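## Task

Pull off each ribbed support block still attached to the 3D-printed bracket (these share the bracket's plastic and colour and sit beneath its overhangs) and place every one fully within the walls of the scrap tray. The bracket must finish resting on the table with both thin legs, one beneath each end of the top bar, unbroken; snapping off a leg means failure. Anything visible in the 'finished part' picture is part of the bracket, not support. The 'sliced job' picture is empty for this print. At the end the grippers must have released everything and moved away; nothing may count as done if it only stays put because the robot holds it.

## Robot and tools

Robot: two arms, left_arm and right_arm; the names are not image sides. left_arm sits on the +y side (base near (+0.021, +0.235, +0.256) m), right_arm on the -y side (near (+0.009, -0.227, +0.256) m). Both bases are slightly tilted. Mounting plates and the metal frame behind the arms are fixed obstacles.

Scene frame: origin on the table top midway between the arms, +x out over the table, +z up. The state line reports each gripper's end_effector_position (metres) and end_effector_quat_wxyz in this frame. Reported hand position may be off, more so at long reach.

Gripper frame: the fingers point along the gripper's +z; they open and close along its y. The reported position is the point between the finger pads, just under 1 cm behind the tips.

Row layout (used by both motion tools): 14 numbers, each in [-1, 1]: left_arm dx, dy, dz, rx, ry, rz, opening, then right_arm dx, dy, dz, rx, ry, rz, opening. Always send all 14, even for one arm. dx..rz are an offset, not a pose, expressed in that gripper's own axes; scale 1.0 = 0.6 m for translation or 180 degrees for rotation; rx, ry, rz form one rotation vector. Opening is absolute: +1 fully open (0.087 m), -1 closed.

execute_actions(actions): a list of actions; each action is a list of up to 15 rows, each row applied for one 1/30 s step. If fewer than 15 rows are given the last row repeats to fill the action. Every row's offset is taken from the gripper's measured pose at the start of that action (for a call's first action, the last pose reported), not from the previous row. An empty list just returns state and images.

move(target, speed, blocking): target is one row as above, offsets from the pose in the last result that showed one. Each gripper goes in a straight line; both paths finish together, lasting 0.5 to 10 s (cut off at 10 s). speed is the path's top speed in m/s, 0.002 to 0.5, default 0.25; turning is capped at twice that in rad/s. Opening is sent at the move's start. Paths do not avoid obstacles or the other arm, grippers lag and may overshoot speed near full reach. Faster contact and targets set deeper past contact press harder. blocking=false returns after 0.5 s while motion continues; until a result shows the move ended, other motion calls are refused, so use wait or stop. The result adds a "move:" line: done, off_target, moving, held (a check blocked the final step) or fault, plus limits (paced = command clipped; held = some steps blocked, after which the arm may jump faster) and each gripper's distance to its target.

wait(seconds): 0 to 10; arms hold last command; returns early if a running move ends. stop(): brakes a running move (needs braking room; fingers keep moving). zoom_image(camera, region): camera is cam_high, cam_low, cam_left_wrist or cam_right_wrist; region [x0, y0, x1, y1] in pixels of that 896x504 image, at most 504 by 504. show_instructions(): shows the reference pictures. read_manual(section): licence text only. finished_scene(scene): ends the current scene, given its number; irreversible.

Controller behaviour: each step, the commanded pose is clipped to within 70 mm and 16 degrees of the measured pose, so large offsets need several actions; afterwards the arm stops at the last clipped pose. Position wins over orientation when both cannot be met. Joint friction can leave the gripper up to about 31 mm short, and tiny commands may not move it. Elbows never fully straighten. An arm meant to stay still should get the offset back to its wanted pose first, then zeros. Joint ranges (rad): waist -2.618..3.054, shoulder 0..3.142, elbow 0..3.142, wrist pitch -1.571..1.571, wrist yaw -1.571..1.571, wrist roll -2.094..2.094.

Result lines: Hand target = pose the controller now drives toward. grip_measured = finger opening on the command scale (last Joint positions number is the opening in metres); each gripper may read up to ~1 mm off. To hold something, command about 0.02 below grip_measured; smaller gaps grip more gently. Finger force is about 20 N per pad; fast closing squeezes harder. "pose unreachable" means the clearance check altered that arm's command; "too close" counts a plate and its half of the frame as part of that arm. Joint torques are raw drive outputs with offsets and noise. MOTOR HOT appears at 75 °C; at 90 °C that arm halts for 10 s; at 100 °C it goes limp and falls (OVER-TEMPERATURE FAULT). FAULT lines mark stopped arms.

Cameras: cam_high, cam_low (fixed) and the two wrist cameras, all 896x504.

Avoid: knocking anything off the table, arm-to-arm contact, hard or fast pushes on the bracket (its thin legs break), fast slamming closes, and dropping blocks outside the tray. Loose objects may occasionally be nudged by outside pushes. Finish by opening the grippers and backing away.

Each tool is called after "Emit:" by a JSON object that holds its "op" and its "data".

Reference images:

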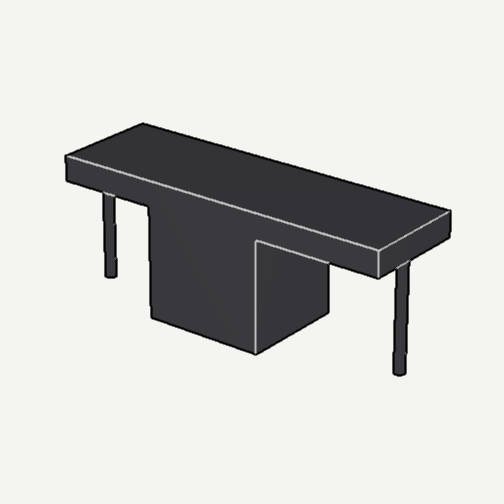

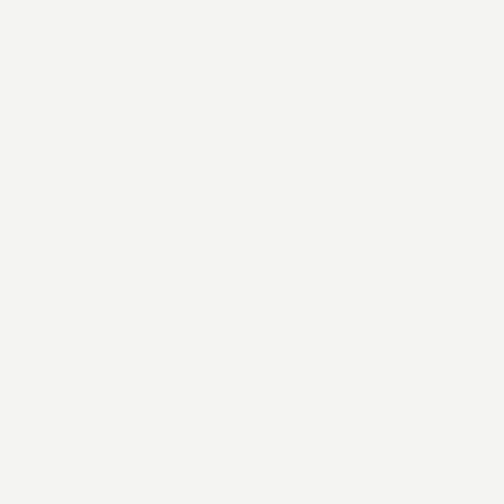

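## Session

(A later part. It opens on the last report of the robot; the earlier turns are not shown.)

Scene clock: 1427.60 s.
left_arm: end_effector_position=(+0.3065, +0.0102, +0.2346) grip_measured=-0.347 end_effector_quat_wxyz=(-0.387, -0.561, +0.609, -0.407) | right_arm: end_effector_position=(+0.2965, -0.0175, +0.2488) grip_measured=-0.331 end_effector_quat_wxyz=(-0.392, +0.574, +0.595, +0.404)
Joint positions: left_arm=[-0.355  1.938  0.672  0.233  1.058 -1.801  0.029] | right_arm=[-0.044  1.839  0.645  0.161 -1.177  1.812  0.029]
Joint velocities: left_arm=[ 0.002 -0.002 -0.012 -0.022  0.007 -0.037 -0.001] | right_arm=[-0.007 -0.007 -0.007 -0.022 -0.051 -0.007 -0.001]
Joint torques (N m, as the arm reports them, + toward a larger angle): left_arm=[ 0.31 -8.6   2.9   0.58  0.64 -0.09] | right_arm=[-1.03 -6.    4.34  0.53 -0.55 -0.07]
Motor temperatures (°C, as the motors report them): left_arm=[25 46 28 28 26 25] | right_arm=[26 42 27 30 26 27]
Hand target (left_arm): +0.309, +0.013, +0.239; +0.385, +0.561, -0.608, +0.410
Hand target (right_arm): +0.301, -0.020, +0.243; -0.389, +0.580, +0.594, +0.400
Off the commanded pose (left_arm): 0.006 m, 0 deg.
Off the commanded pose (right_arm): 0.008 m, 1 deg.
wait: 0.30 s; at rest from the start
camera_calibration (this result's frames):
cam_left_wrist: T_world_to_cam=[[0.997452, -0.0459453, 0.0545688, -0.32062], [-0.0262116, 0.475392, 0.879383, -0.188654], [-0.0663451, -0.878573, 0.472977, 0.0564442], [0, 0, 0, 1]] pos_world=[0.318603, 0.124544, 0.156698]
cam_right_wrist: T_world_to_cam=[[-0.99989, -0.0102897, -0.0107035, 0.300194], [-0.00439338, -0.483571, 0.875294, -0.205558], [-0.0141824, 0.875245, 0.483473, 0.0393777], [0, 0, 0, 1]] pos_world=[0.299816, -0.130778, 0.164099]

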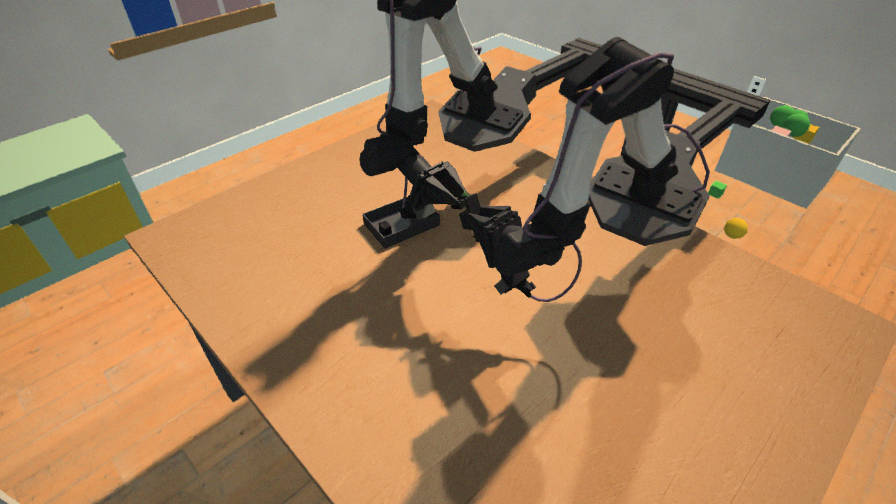

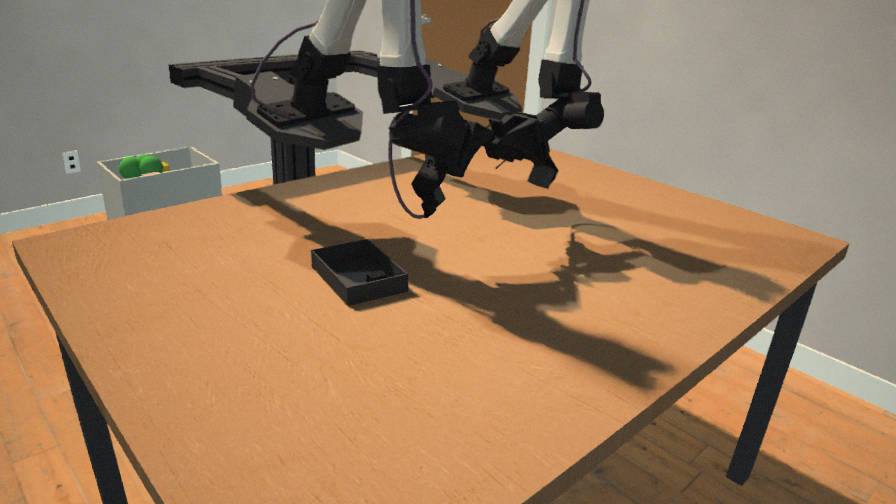

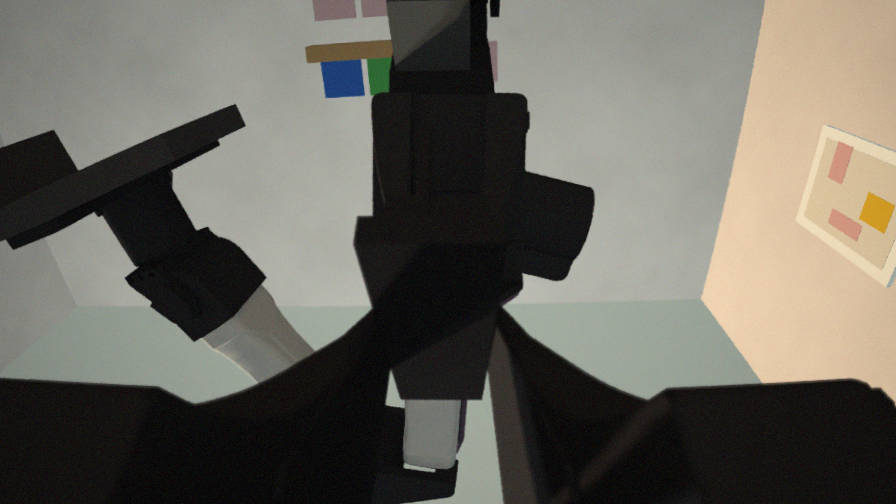

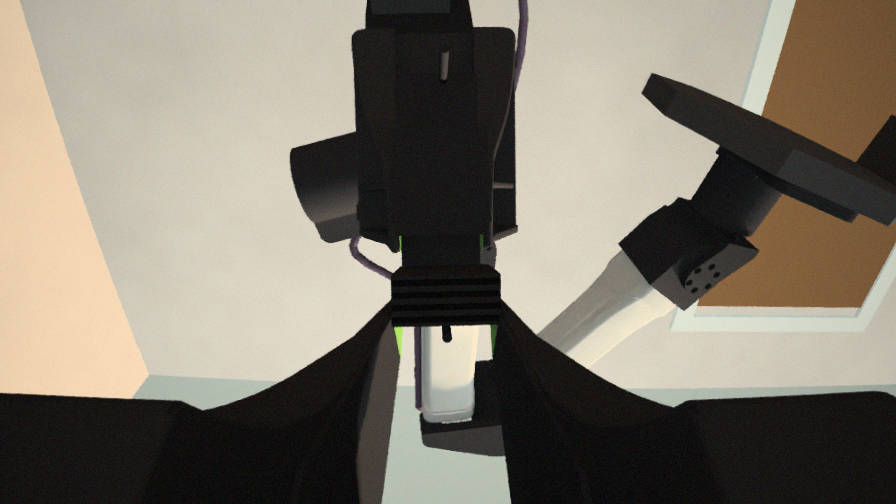

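Emit:
{"op": "move", "data": {"target": [0.0174,-0.0009,-0.0285,0,0,0,-0.38, 0,0,0,0,0,0,-0.36], "speed": 0.025}}

Scene clock: 1453.77 s.
left_arm: end_effector_position=(+0.3043, +0.0189, +0.2463) grip_measured=-0.347 end_effector_quat_wxyz=(-0.386, -0.560, +0.612, -0.403) | right_arm: end_effector_position=(+0.2965, -0.0175, +0.2488) grip_measured=-0.331 end_effector_quat_wxyz=(-0.392, +0.574, +0.595, +0.404)
Joint positions: left_arm=[-0.331  1.873  0.672  0.116  1.065 -1.743  0.029] | right_arm=[-0.044  1.839  0.645  0.161 -1.177  1.812  0.029]
Joint velocities: left_arm=[ 0.002 -0.007  0.012 -0.11   0.051  0.007 -0.   ] | right_arm=[ 0.007 -0.017 -0.012  0.066 -0.081  0.095 -0.   ]
Joint torques (N m, as the arm reports them, + toward a larger angle): left_arm=[ 0.66 -8.41  3.11  0.49  0.69 -0.07] | right_arm=[-0.21 -7.83  2.77  0.67 -0.63  0.03]
Motor temperatures (°C, as the motors report them): left_arm=[25 47 28 28 26 25] | right_arm=[26 40 28 30 26 27]
Hand target (left_arm): +0.307, +0.022, +0.251; -0.386, -0.561, +0.609, -0.407
Hand target (right_arm): +0.296, -0.017, +0.249; -0.392, +0.574, +0.595, +0.404
Off the commanded pose (left_arm): 0.006 m, 1 deg.
Off the commanded pose (right_arm): 0.000 m, 0 deg.
move: done
camera_calibration (this result's frames):
cam_left_wrist: T_world_to_cam=[[0.997148, -0.0524842, 0.0542319, -0.318327], [-0.0232785, 0.46966, 0.88254, -0.204705], [-0.07179, -0.881286, 0.467099, 0.0615443], [0, 0, 0, 1]] pos_world=[0.317072, 0.133673, 0.169177]
cam_right_wrist: T_world_to_cam=[[-0.99989, -0.0102897, -0.0107035, 0.300194], [-0.00439338, -0.483571, 0.875294, -0.205558], [-0.0141824, 0.875245, 0.483473, 0.0393777], [0, 0, 0, 1]] pos_world=[0.299816, -0.130778, 0.164099]

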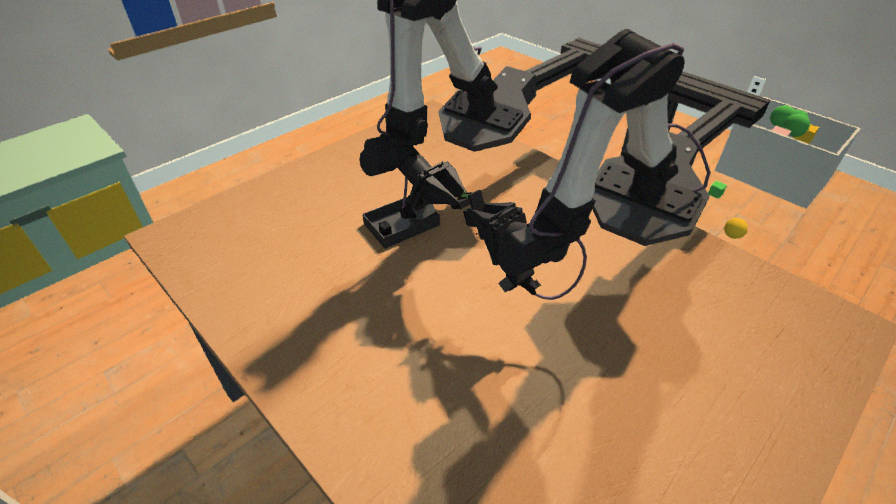

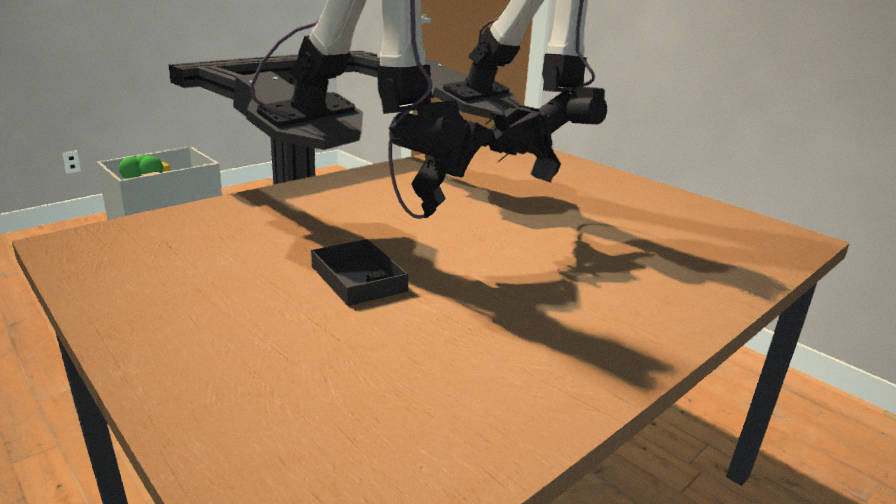

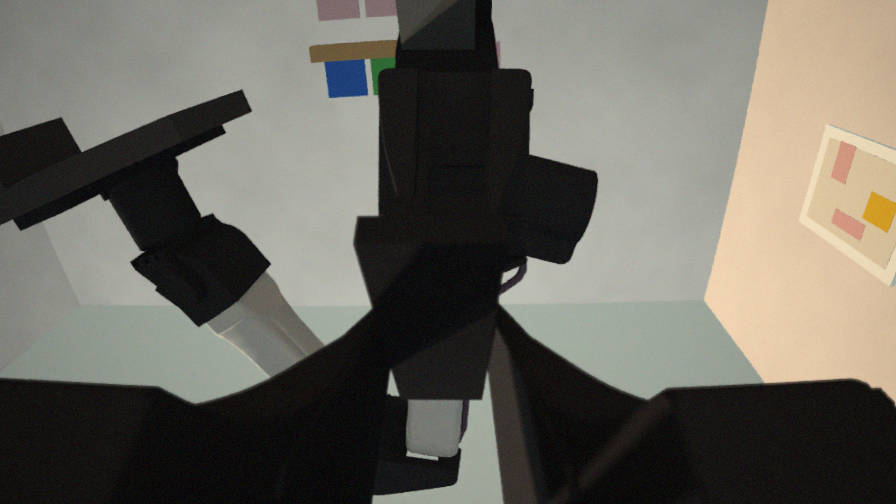

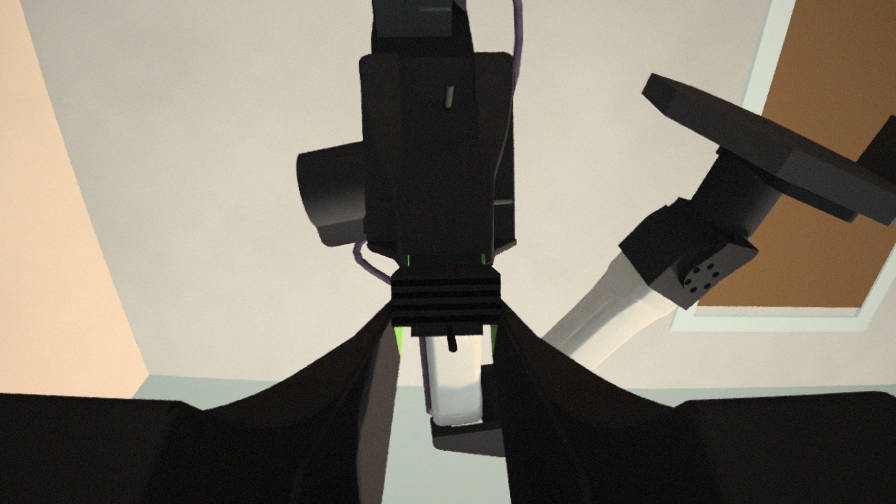

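Emit:
{"op": "move", "data": {"target": [-0.3602,0.0198,-0.1075,-0.027,-0.376,0.0032,-0.38, -0.3989,-0.106,-0.2764,-0.0032,-0.6399,0.0792,-0.36], "speed": 0.3}}

Scene clock: 1526.17 s.
left_arm: end_effector_position=(+0.3038, +0.1637, +0.0742) grip_measured=-0.347 end_effector_quat_wxyz=(-0.004, -0.674, +0.739, +0.001) | right_arm: end_effector_position=(+0.2339, -0.2633, +0.0878) grip_measured=-0.331 end_effector_quat_wxyz=(+0.240, +0.702, +0.602, -0.295)
Joint positions: left_arm=[-0.291  1.988  0.739 -0.06  -0.092 -1.579  0.029] | right_arm=[ 0.078  2.013  0.687 -0.345  0.74   2.102  0.029]
Joint velocities: left_arm=[-0.002  0.012  0.012 -0.081  0.037 -0.022  0.   ] | right_arm=[ 0.007  0.002  0.002 -0.007 -0.007  0.066 -0.   ]
Joint torques (N m, as the arm reports them, + toward a larger angle): left_arm=[-1.52 -5.7   4.03  0.47 -0.08 -0.23] | right_arm=[-0.03 -6.2   3.   -0.41  0.44  0.12]
Motor temperatures (°C, as the motors report them): left_arm=[25 47 29 27 26 25] | right_arm=[26 42 27 29 26 27]
Hand target (left_arm): +0.311, +0.160, +0.070; +0.003, -0.673, +0.740, -0.003
Hand target (right_arm): +0.246, -0.261, +0.085; +0.250, +0.707, +0.597, -0.285
Off the commanded pose (left_arm): 0.008 m, 1 deg.
Off the commanded pose (right_arm): 0.008 m, 3 deg.
joint sent to its limit (right arm) — the command would take joint 6 (wrist roll) past its upper limit, so that joint was sent only as far as its limit.
move: off_target (right_arm)
camera_calibration (this result's frames):
cam_left_wrist: T_world_to_cam=[[0.996147, -0.0866524, -0.0134772, -0.290039], [-0.0449841, -0.636842, 0.769681, 0.0752767], [-0.0752776, -0.766109, -0.638287, 0.333776], [0, 0, 0, 1]] pos_world=[0.317434, 0.278516, 0.151197]
cam_right_wrist: T_world_to_cam=[[-0.98438, 0.17588, 0.00791711, 0.277116], [0.175787, 0.979373, 0.0996417, 0.227352], [0.00977119, 0.099477, -0.994992, 0.25142], [0, 0, 0, 1]] pos_world=[0.230366, -0.296412, 0.225313]

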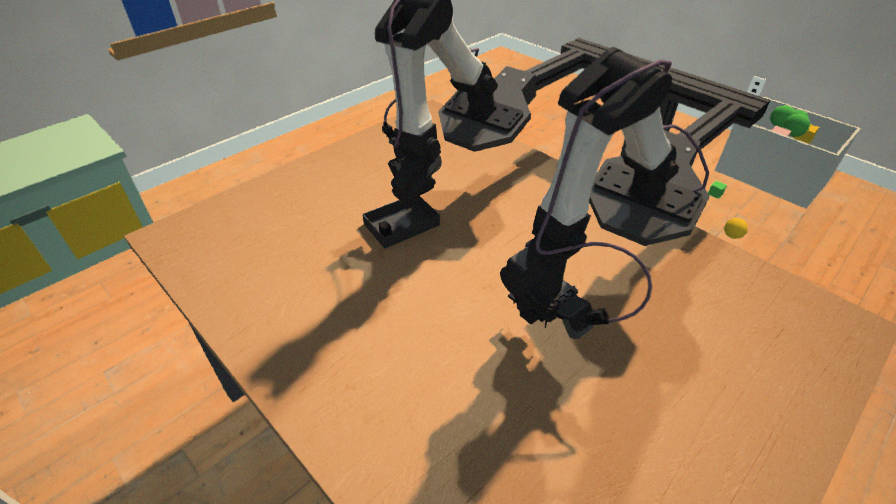

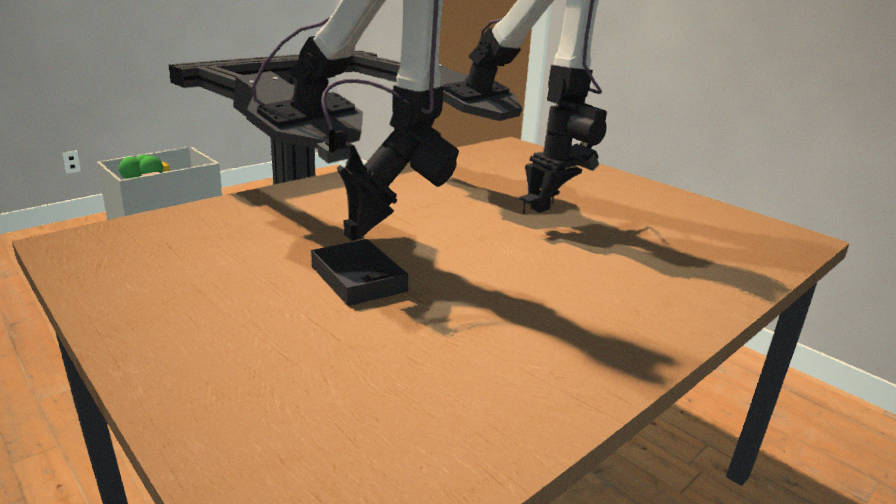

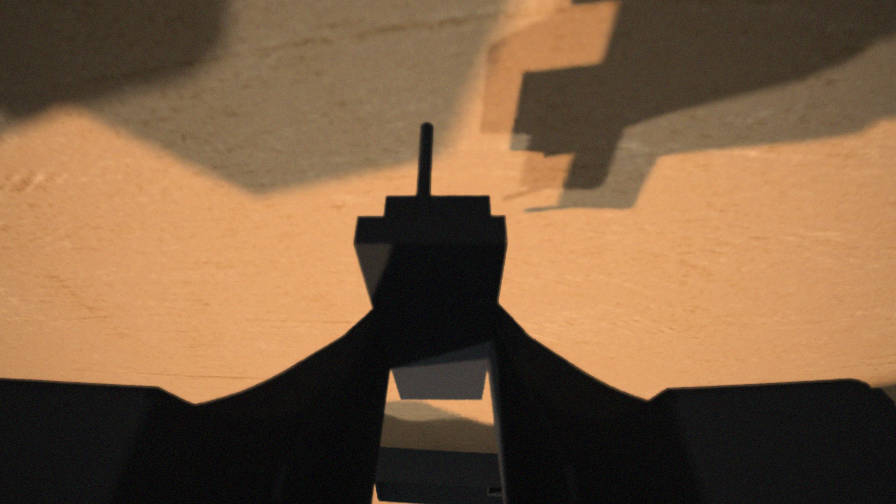

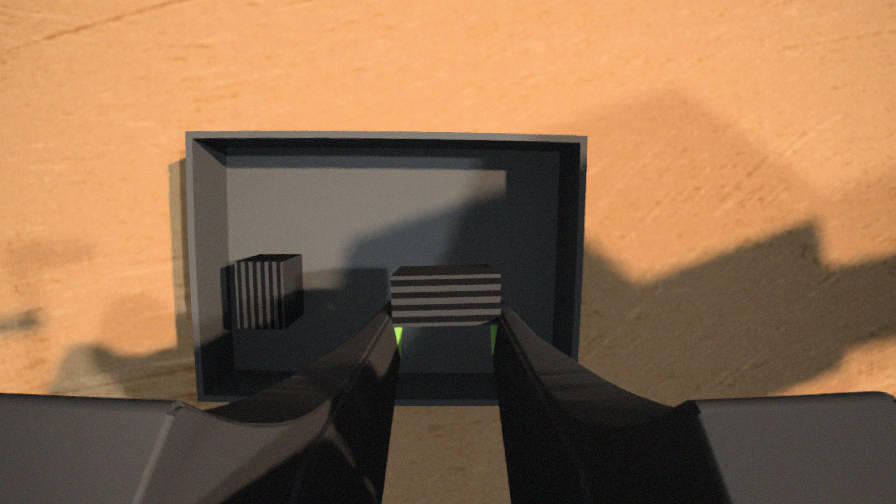

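Emit:
{"op": "move", "data": {"target": [0,0,0.058,0,0.033,0,-0.38, 0.068,0.0017,0.0686,-0.0195,-0.022,-0.0197,-0.36], "speed": 0.06}}

Scene clock: 1558.33 s.
left_arm: end_effector_position=(+0.2958, +0.1633, +0.0439) grip_measured=-0.347 end_effector_quat_wxyz=(-0.043, -0.671, +0.740, -0.025) | right_arm: end_effector_position=(+0.2231, -0.2675, +0.0351) grip_measured=-0.331 end_effector_quat_wxyz=(+0.266, +0.667, +0.620, -0.317)
Joint positions: left_arm=[-0.228  2.133  0.756  0.053  0.016 -1.513  0.029] | right_arm=[ 0.11   2.295  0.742 -0.157  0.819  2.089  0.029]
Joint velocities: left_arm=[ 0.002  0.007 -0.002 -0.095  0.037  0.022 -0.001] | right_arm=[ 0.002 -0.002  0.002 -0.051  0.007 -0.066  0.   ]
Joint torques (N m, as the arm reports them, + toward a larger angle): left_arm=[ 0.88 -5.97  3.05  0.4   0.17 -0.07] | right_arm=[ 0.67 -6.62  1.39 -0.42  0.49 -0.07]
Motor temperatures (°C, as the motors report them): left_arm=[25 44 29 27 26 25] | right_arm=[25 40 27 29 26 27]
Hand target (left_arm): +0.303, +0.164, +0.039; -0.041, -0.673, +0.738, -0.033
Hand target (right_arm): +0.233, -0.263, +0.030; +0.273, +0.665, +0.624, -0.307
Off the commanded pose (left_arm): 0.009 m, 1 deg.
Off the commanded pose (right_arm): 0.013 m, 1 deg.
move: off_target (right_arm)
camera_calibration (this result's frames):
cam_left_wrist: T_world_to_cam=[[0.995227, -0.0933325, -0.0285132, -0.280417], [-0.0292937, -0.564399, 0.824982, 0.0790846], [-0.0930905, -0.820209, -0.564439, 0.324426], [0, 0, 0, 1]] pos_world=[0.311596, 0.284561, 0.10988]
cam_right_wrist: T_world_to_cam=[[-0.99405, 0.105567, 0.0268533, 0.250367], [0.106288, 0.993968, 0.0270108, 0.260505], [-0.0238399, 0.0297043, -0.999274, 0.1885], [0, 0, 0, 1]] pos_world=[0.225682, -0.290963, 0.174603]

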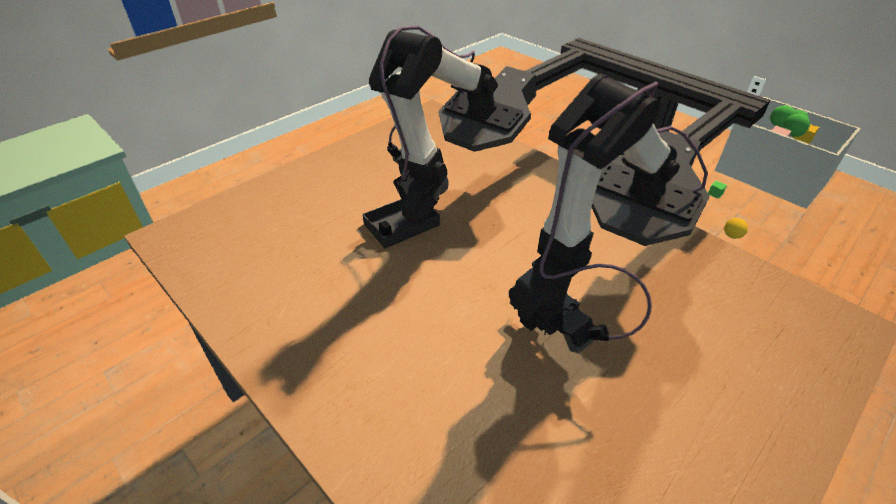

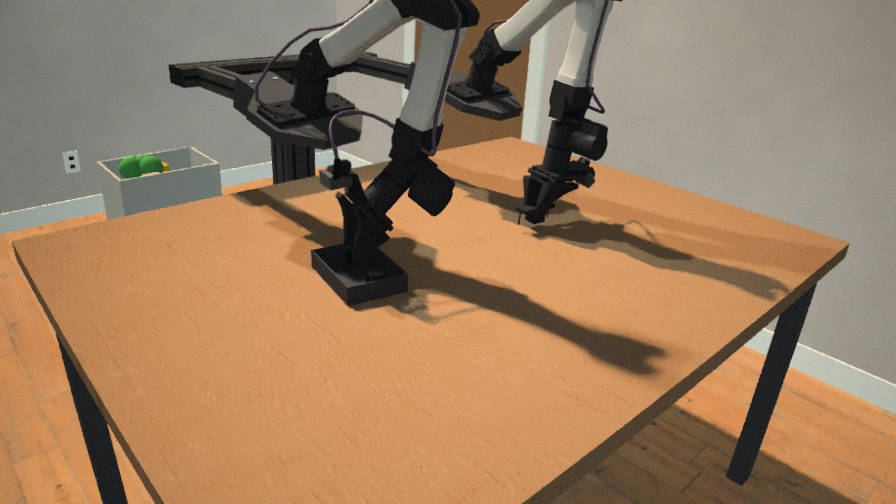

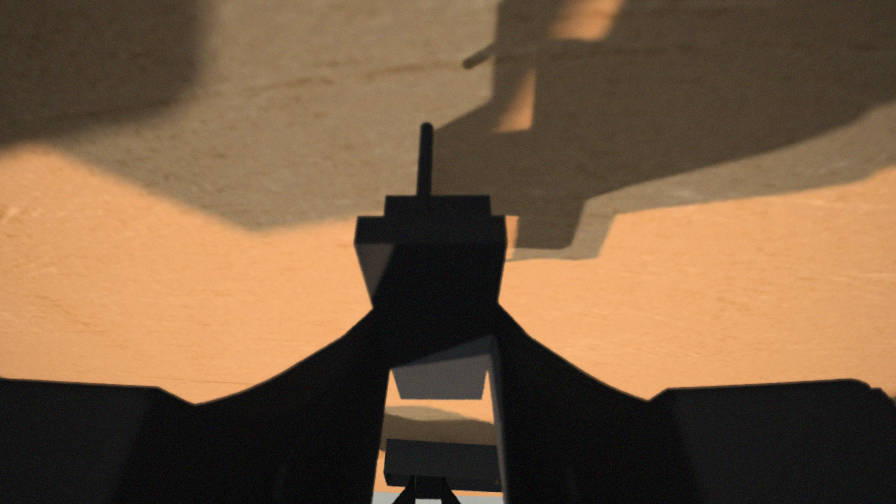

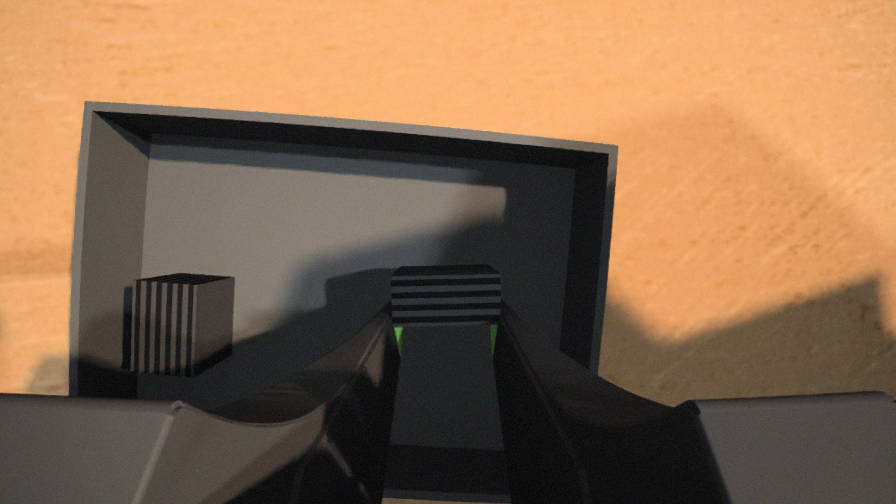

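Emit:
{"op": "zoom_image", "data": {"camera": "cam_low", "region": [490, 160, 610, 240]}}

Emit:
{"op": "zoom_image", "data": {"camera": "cam_high", "region": [490, 280, 630, 370]}}

Region (490, 160, 610, 240) of cam_low's 896x504 image, scaled by 4.200, with more detail than that image has.

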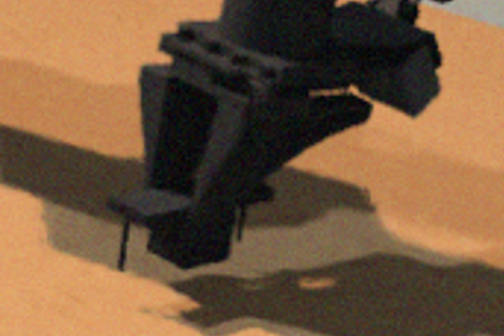

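Region (490, 280, 630, 370) of cam_high's 896x504 image, scaled by 3.600, with more detail than that image has; it fills the top 324 rows of this view, and the rest is white.

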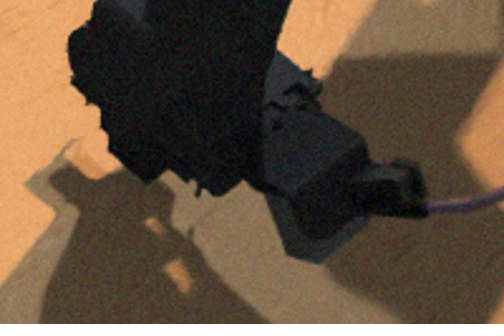

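Emit:
{"op": "move", "data": {"target": [-0.0035,-0.0121,0.0237,0,0,0,-0.38, 0.0264,0.0173,0.0145,0,0,0,-0.36], "speed": 0.02}}

Scene clock: 1583.97 s.
left_arm: end_effector_position=(+0.2957, +0.1625, +0.0349) grip_measured=-0.347 end_effector_quat_wxyz=(-0.047, -0.671, +0.740, -0.021) | right_arm: end_effector_position=(+0.2272, -0.2659, +0.0219) grip_measured=-0.331 end_effector_quat_wxyz=(+0.264, +0.665, +0.621, -0.321)
Joint positions: left_arm=[-0.228  2.176  0.781  0.058  0.017 -1.512  0.029] | right_arm=[ 0.11   2.356  0.794 -0.156  0.82   2.089  0.029]
Joint velocities: left_arm=[ 0.002 -0.012 -0.012 -0.037 -0.022  0.037 -0.001] | right_arm=[-0.017 -0.012 -0.002  0.007 -0.007 -0.007  0.001]
Joint torques (N m, as the arm reports them, + toward a larger angle): left_arm=[ 0.24 -6.13  2.99  0.39  0.03 -0.14] | right_arm=[-0.26 -6.67  1.24 -0.57  0.39  0.03]
Motor temperatures (°C, as the motors report them): left_arm=[25 43 29 27 26 25] | right_arm=[26 39 27 29 26 27]
Hand target (left_arm): +0.302, +0.163, +0.029; -0.043, -0.671, +0.740, -0.025
Hand target (right_arm): +0.233, -0.264, +0.017; +0.266, +0.667, +0.620, -0.317
Off the commanded pose (left_arm): 0.009 m, 1 deg.
Off the commanded pose (right_arm): 0.008 m, 0 deg.
move: done
camera_calibration (this result's frames):
cam_left_wrist: T_world_to_cam=[[0.994664, -0.0946912, -0.0409564, -0.279839], [-0.0197144, -0.564118, 0.825459, 0.0831826], [-0.101268, -0.820247, -0.562974, 0.320976], [0, 0, 0, 1]] pos_world=[0.31249, 0.283706, 0.100576]
cam_right_wrist: T_world_to_cam=[[-0.993925, 0.10446, 0.0346585, 0.254065], [0.105307, 0.994161, 0.0235605, 0.259204], [-0.031995, 0.0270672, -0.999121, 0.176488], [0, 0, 0, 1]] pos_world=[0.230872, -0.289007, 0.16142]

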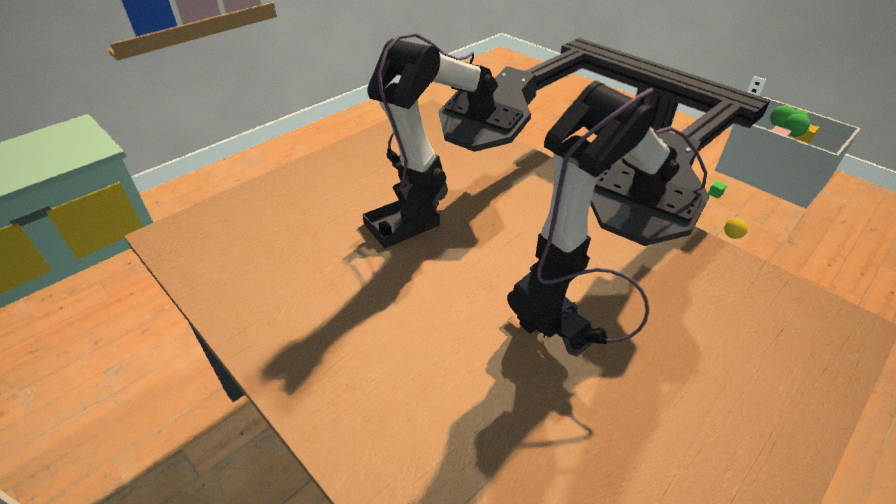

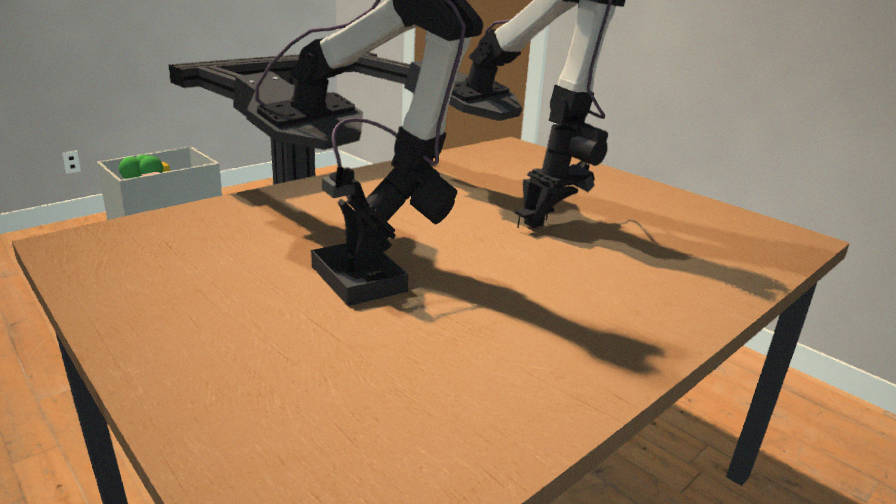

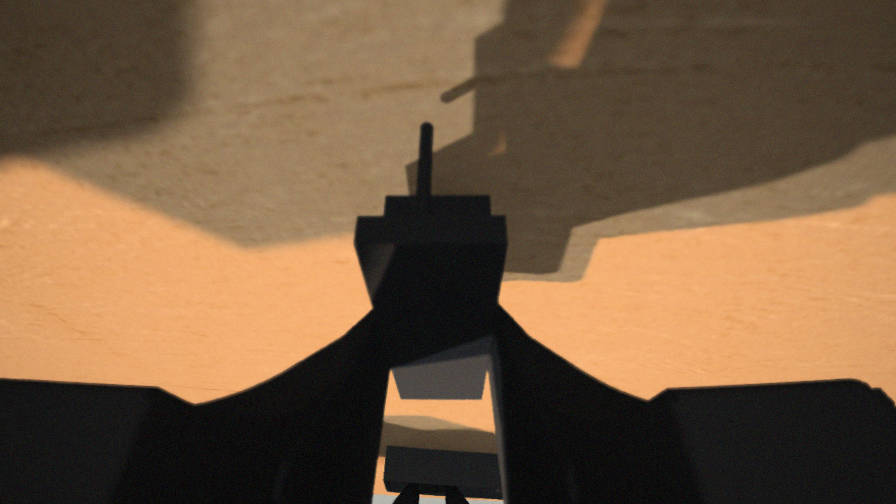

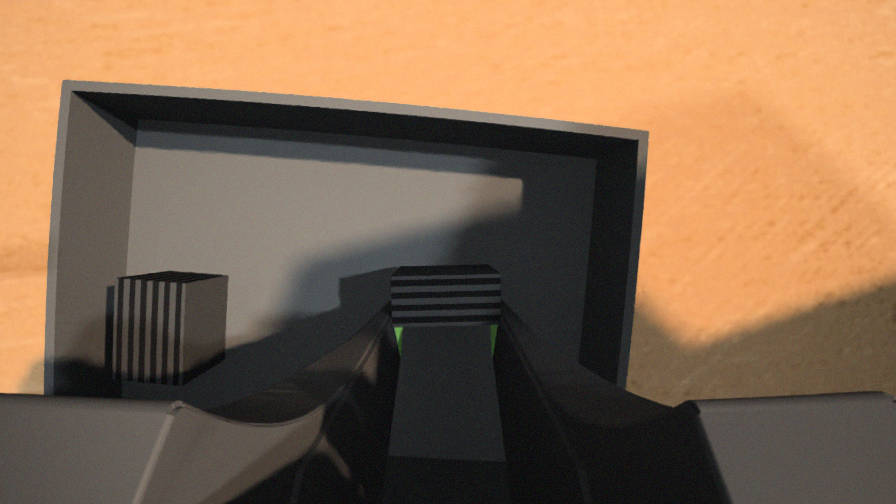

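Emit:
{"op": "move", "data": {"target": [-0.0029,-0.0114,0.0183,0.0064,0,0,-0.38, 0.0138,0.0103,0.0064,0,0,0,-0.36], "speed": 0.012}}

Scene clock: 1595.13 s.
left_arm: end_effector_position=(+0.2952, +0.1621, +0.0293) grip_measured=-0.347 end_effector_quat_wxyz=(-0.045, -0.671, +0.740, -0.023) | right_arm: end_effector_position=(+0.2287, -0.2653, +0.0175) grip_measured=-0.331 end_effector_quat_wxyz=(+0.264, +0.664, +0.621, -0.322)
Joint positions: left_arm=[-0.228  2.199  0.781  0.087  0.017 -1.512  0.029] | right_arm=[ 0.11   2.376  0.813 -0.159  0.82   2.089  0.029]
Joint velocities: left_arm=[-0.017  0.007 -0.007  0.007 -0.022 -0.081 -0.   ] | right_arm=[ 0.007  0.002 -0.007  0.022 -0.007  0.007  0.   ]
Joint torques (N m, as the arm reports them, + toward a larger angle): left_arm=[ 0.26 -6.01  2.7   0.41  0.03 -0.14] | right_arm=[-0.16 -6.68  1.18 -0.61  0.37  0.05]
Motor temperatures (°C, as the motors report them): left_arm=[25 43 29 27 26 25] | right_arm=[26 39 27 29 26 27]
Hand target (left_arm): +0.302, +0.163, +0.024; -0.041, -0.671, +0.739, -0.028
Hand target (right_arm): +0.233, -0.264, +0.013; +0.264, +0.664, +0.621, -0.321
Off the commanded pose (left_arm): 0.009 m, 1 deg.
Off the commanded pose (right_arm): 0.007 m, 0 deg.
move: done
camera_calibration (this result's frames):
cam_left_wrist: T_world_to_cam=[[0.99494, -0.0942175, -0.0348863, -0.279998], [-0.0244596, -0.563938, 0.825455, 0.088922], [-0.097446, -0.820425, -0.56339, 0.316341], [0, 0, 0, 1]] pos_world=[0.311583, 0.2833, 0.0950543]
cam_right_wrist: T_world_to_cam=[[-0.993834, 0.104344, 0.0375112, 0.255595], [0.105231, 0.994194, 0.0224889, 0.258574], [-0.0349468, 0.0262975, -0.999043, 0.17262], [0, 0, 0, 1]] pos_world=[0.232842, -0.288282, 0.157052]

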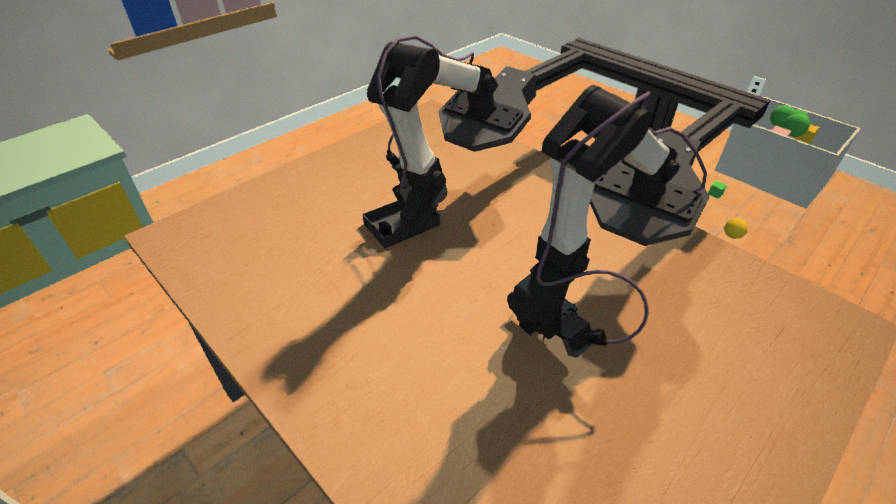

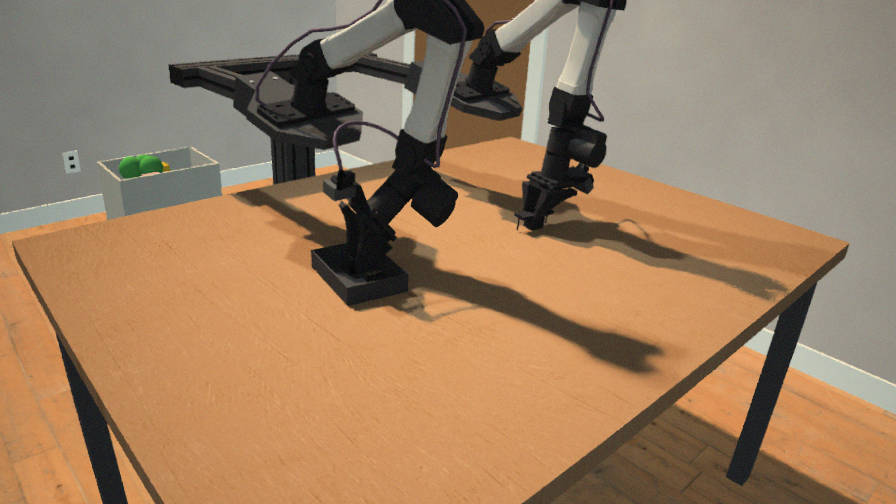

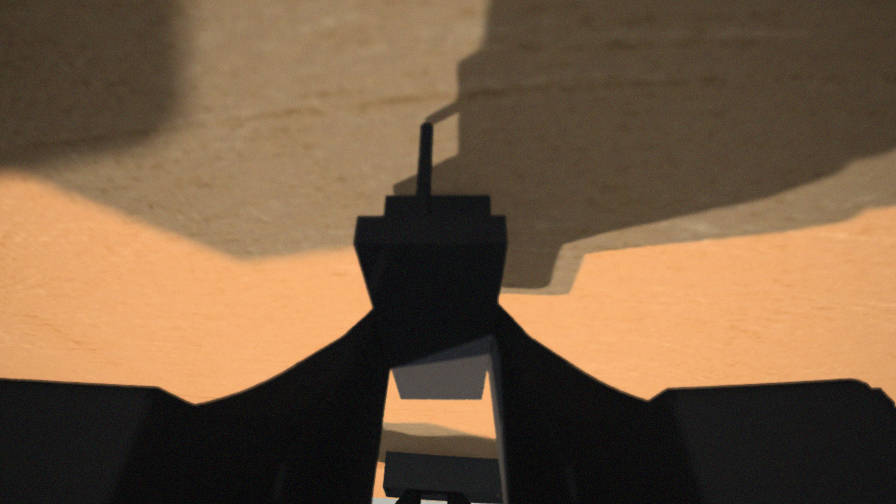

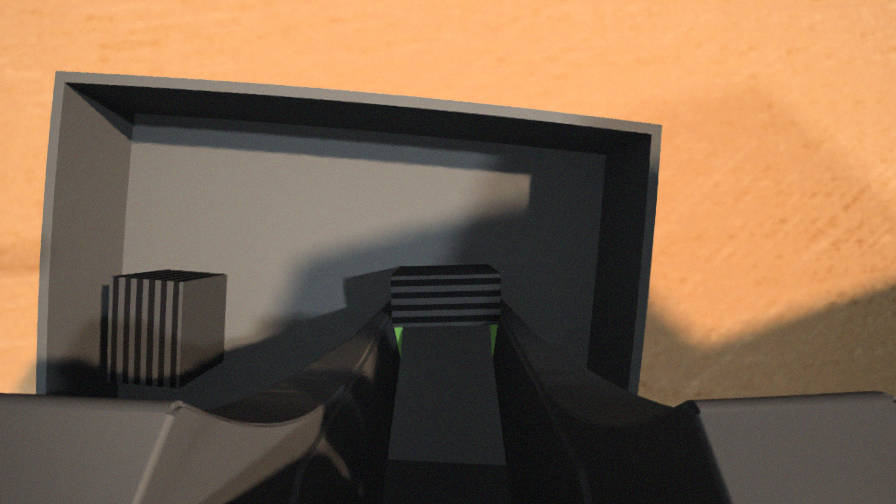

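Emit:
{"op": "zoom_image", "data": {"camera": "cam_left_wrist", "region": [380, 80, 500, 200]}}

Emit:
{"op": "zoom_image", "data": {"camera": "cam_low", "region": [500, 190, 580, 245]}}

Emit:
{"op": "zoom_image", "data": {"camera": "cam_right_wrist", "region": [90, 240, 530, 400]}}

Region (380, 80, 500, 200) of cam_left_wrist's 896x504 image, scaled by 4.200, with more detail than that image has.

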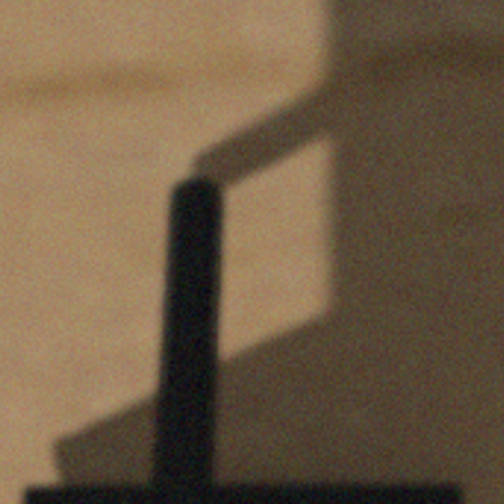

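Region (500, 190, 580, 245) of cam_low's 896x504 image, scaled by 6.300, with more detail than that image has; it fills the top 346 rows of this view, and the rest is white.

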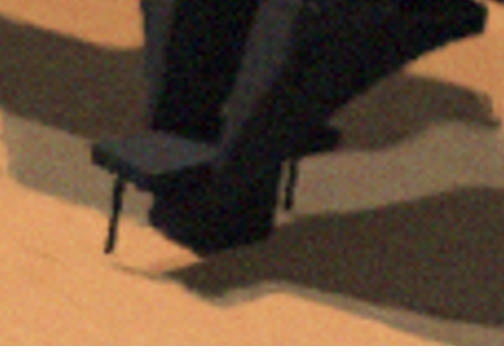

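Region (90, 240, 530, 400) of cam_right_wrist's 896x504 image, scaled by 1.145, with more detail than that image has; it fills the top 183 rows of this view, and the rest is white.

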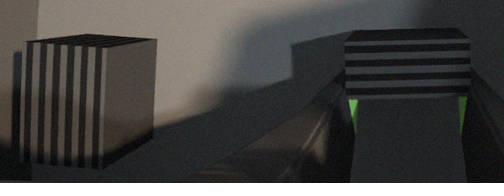

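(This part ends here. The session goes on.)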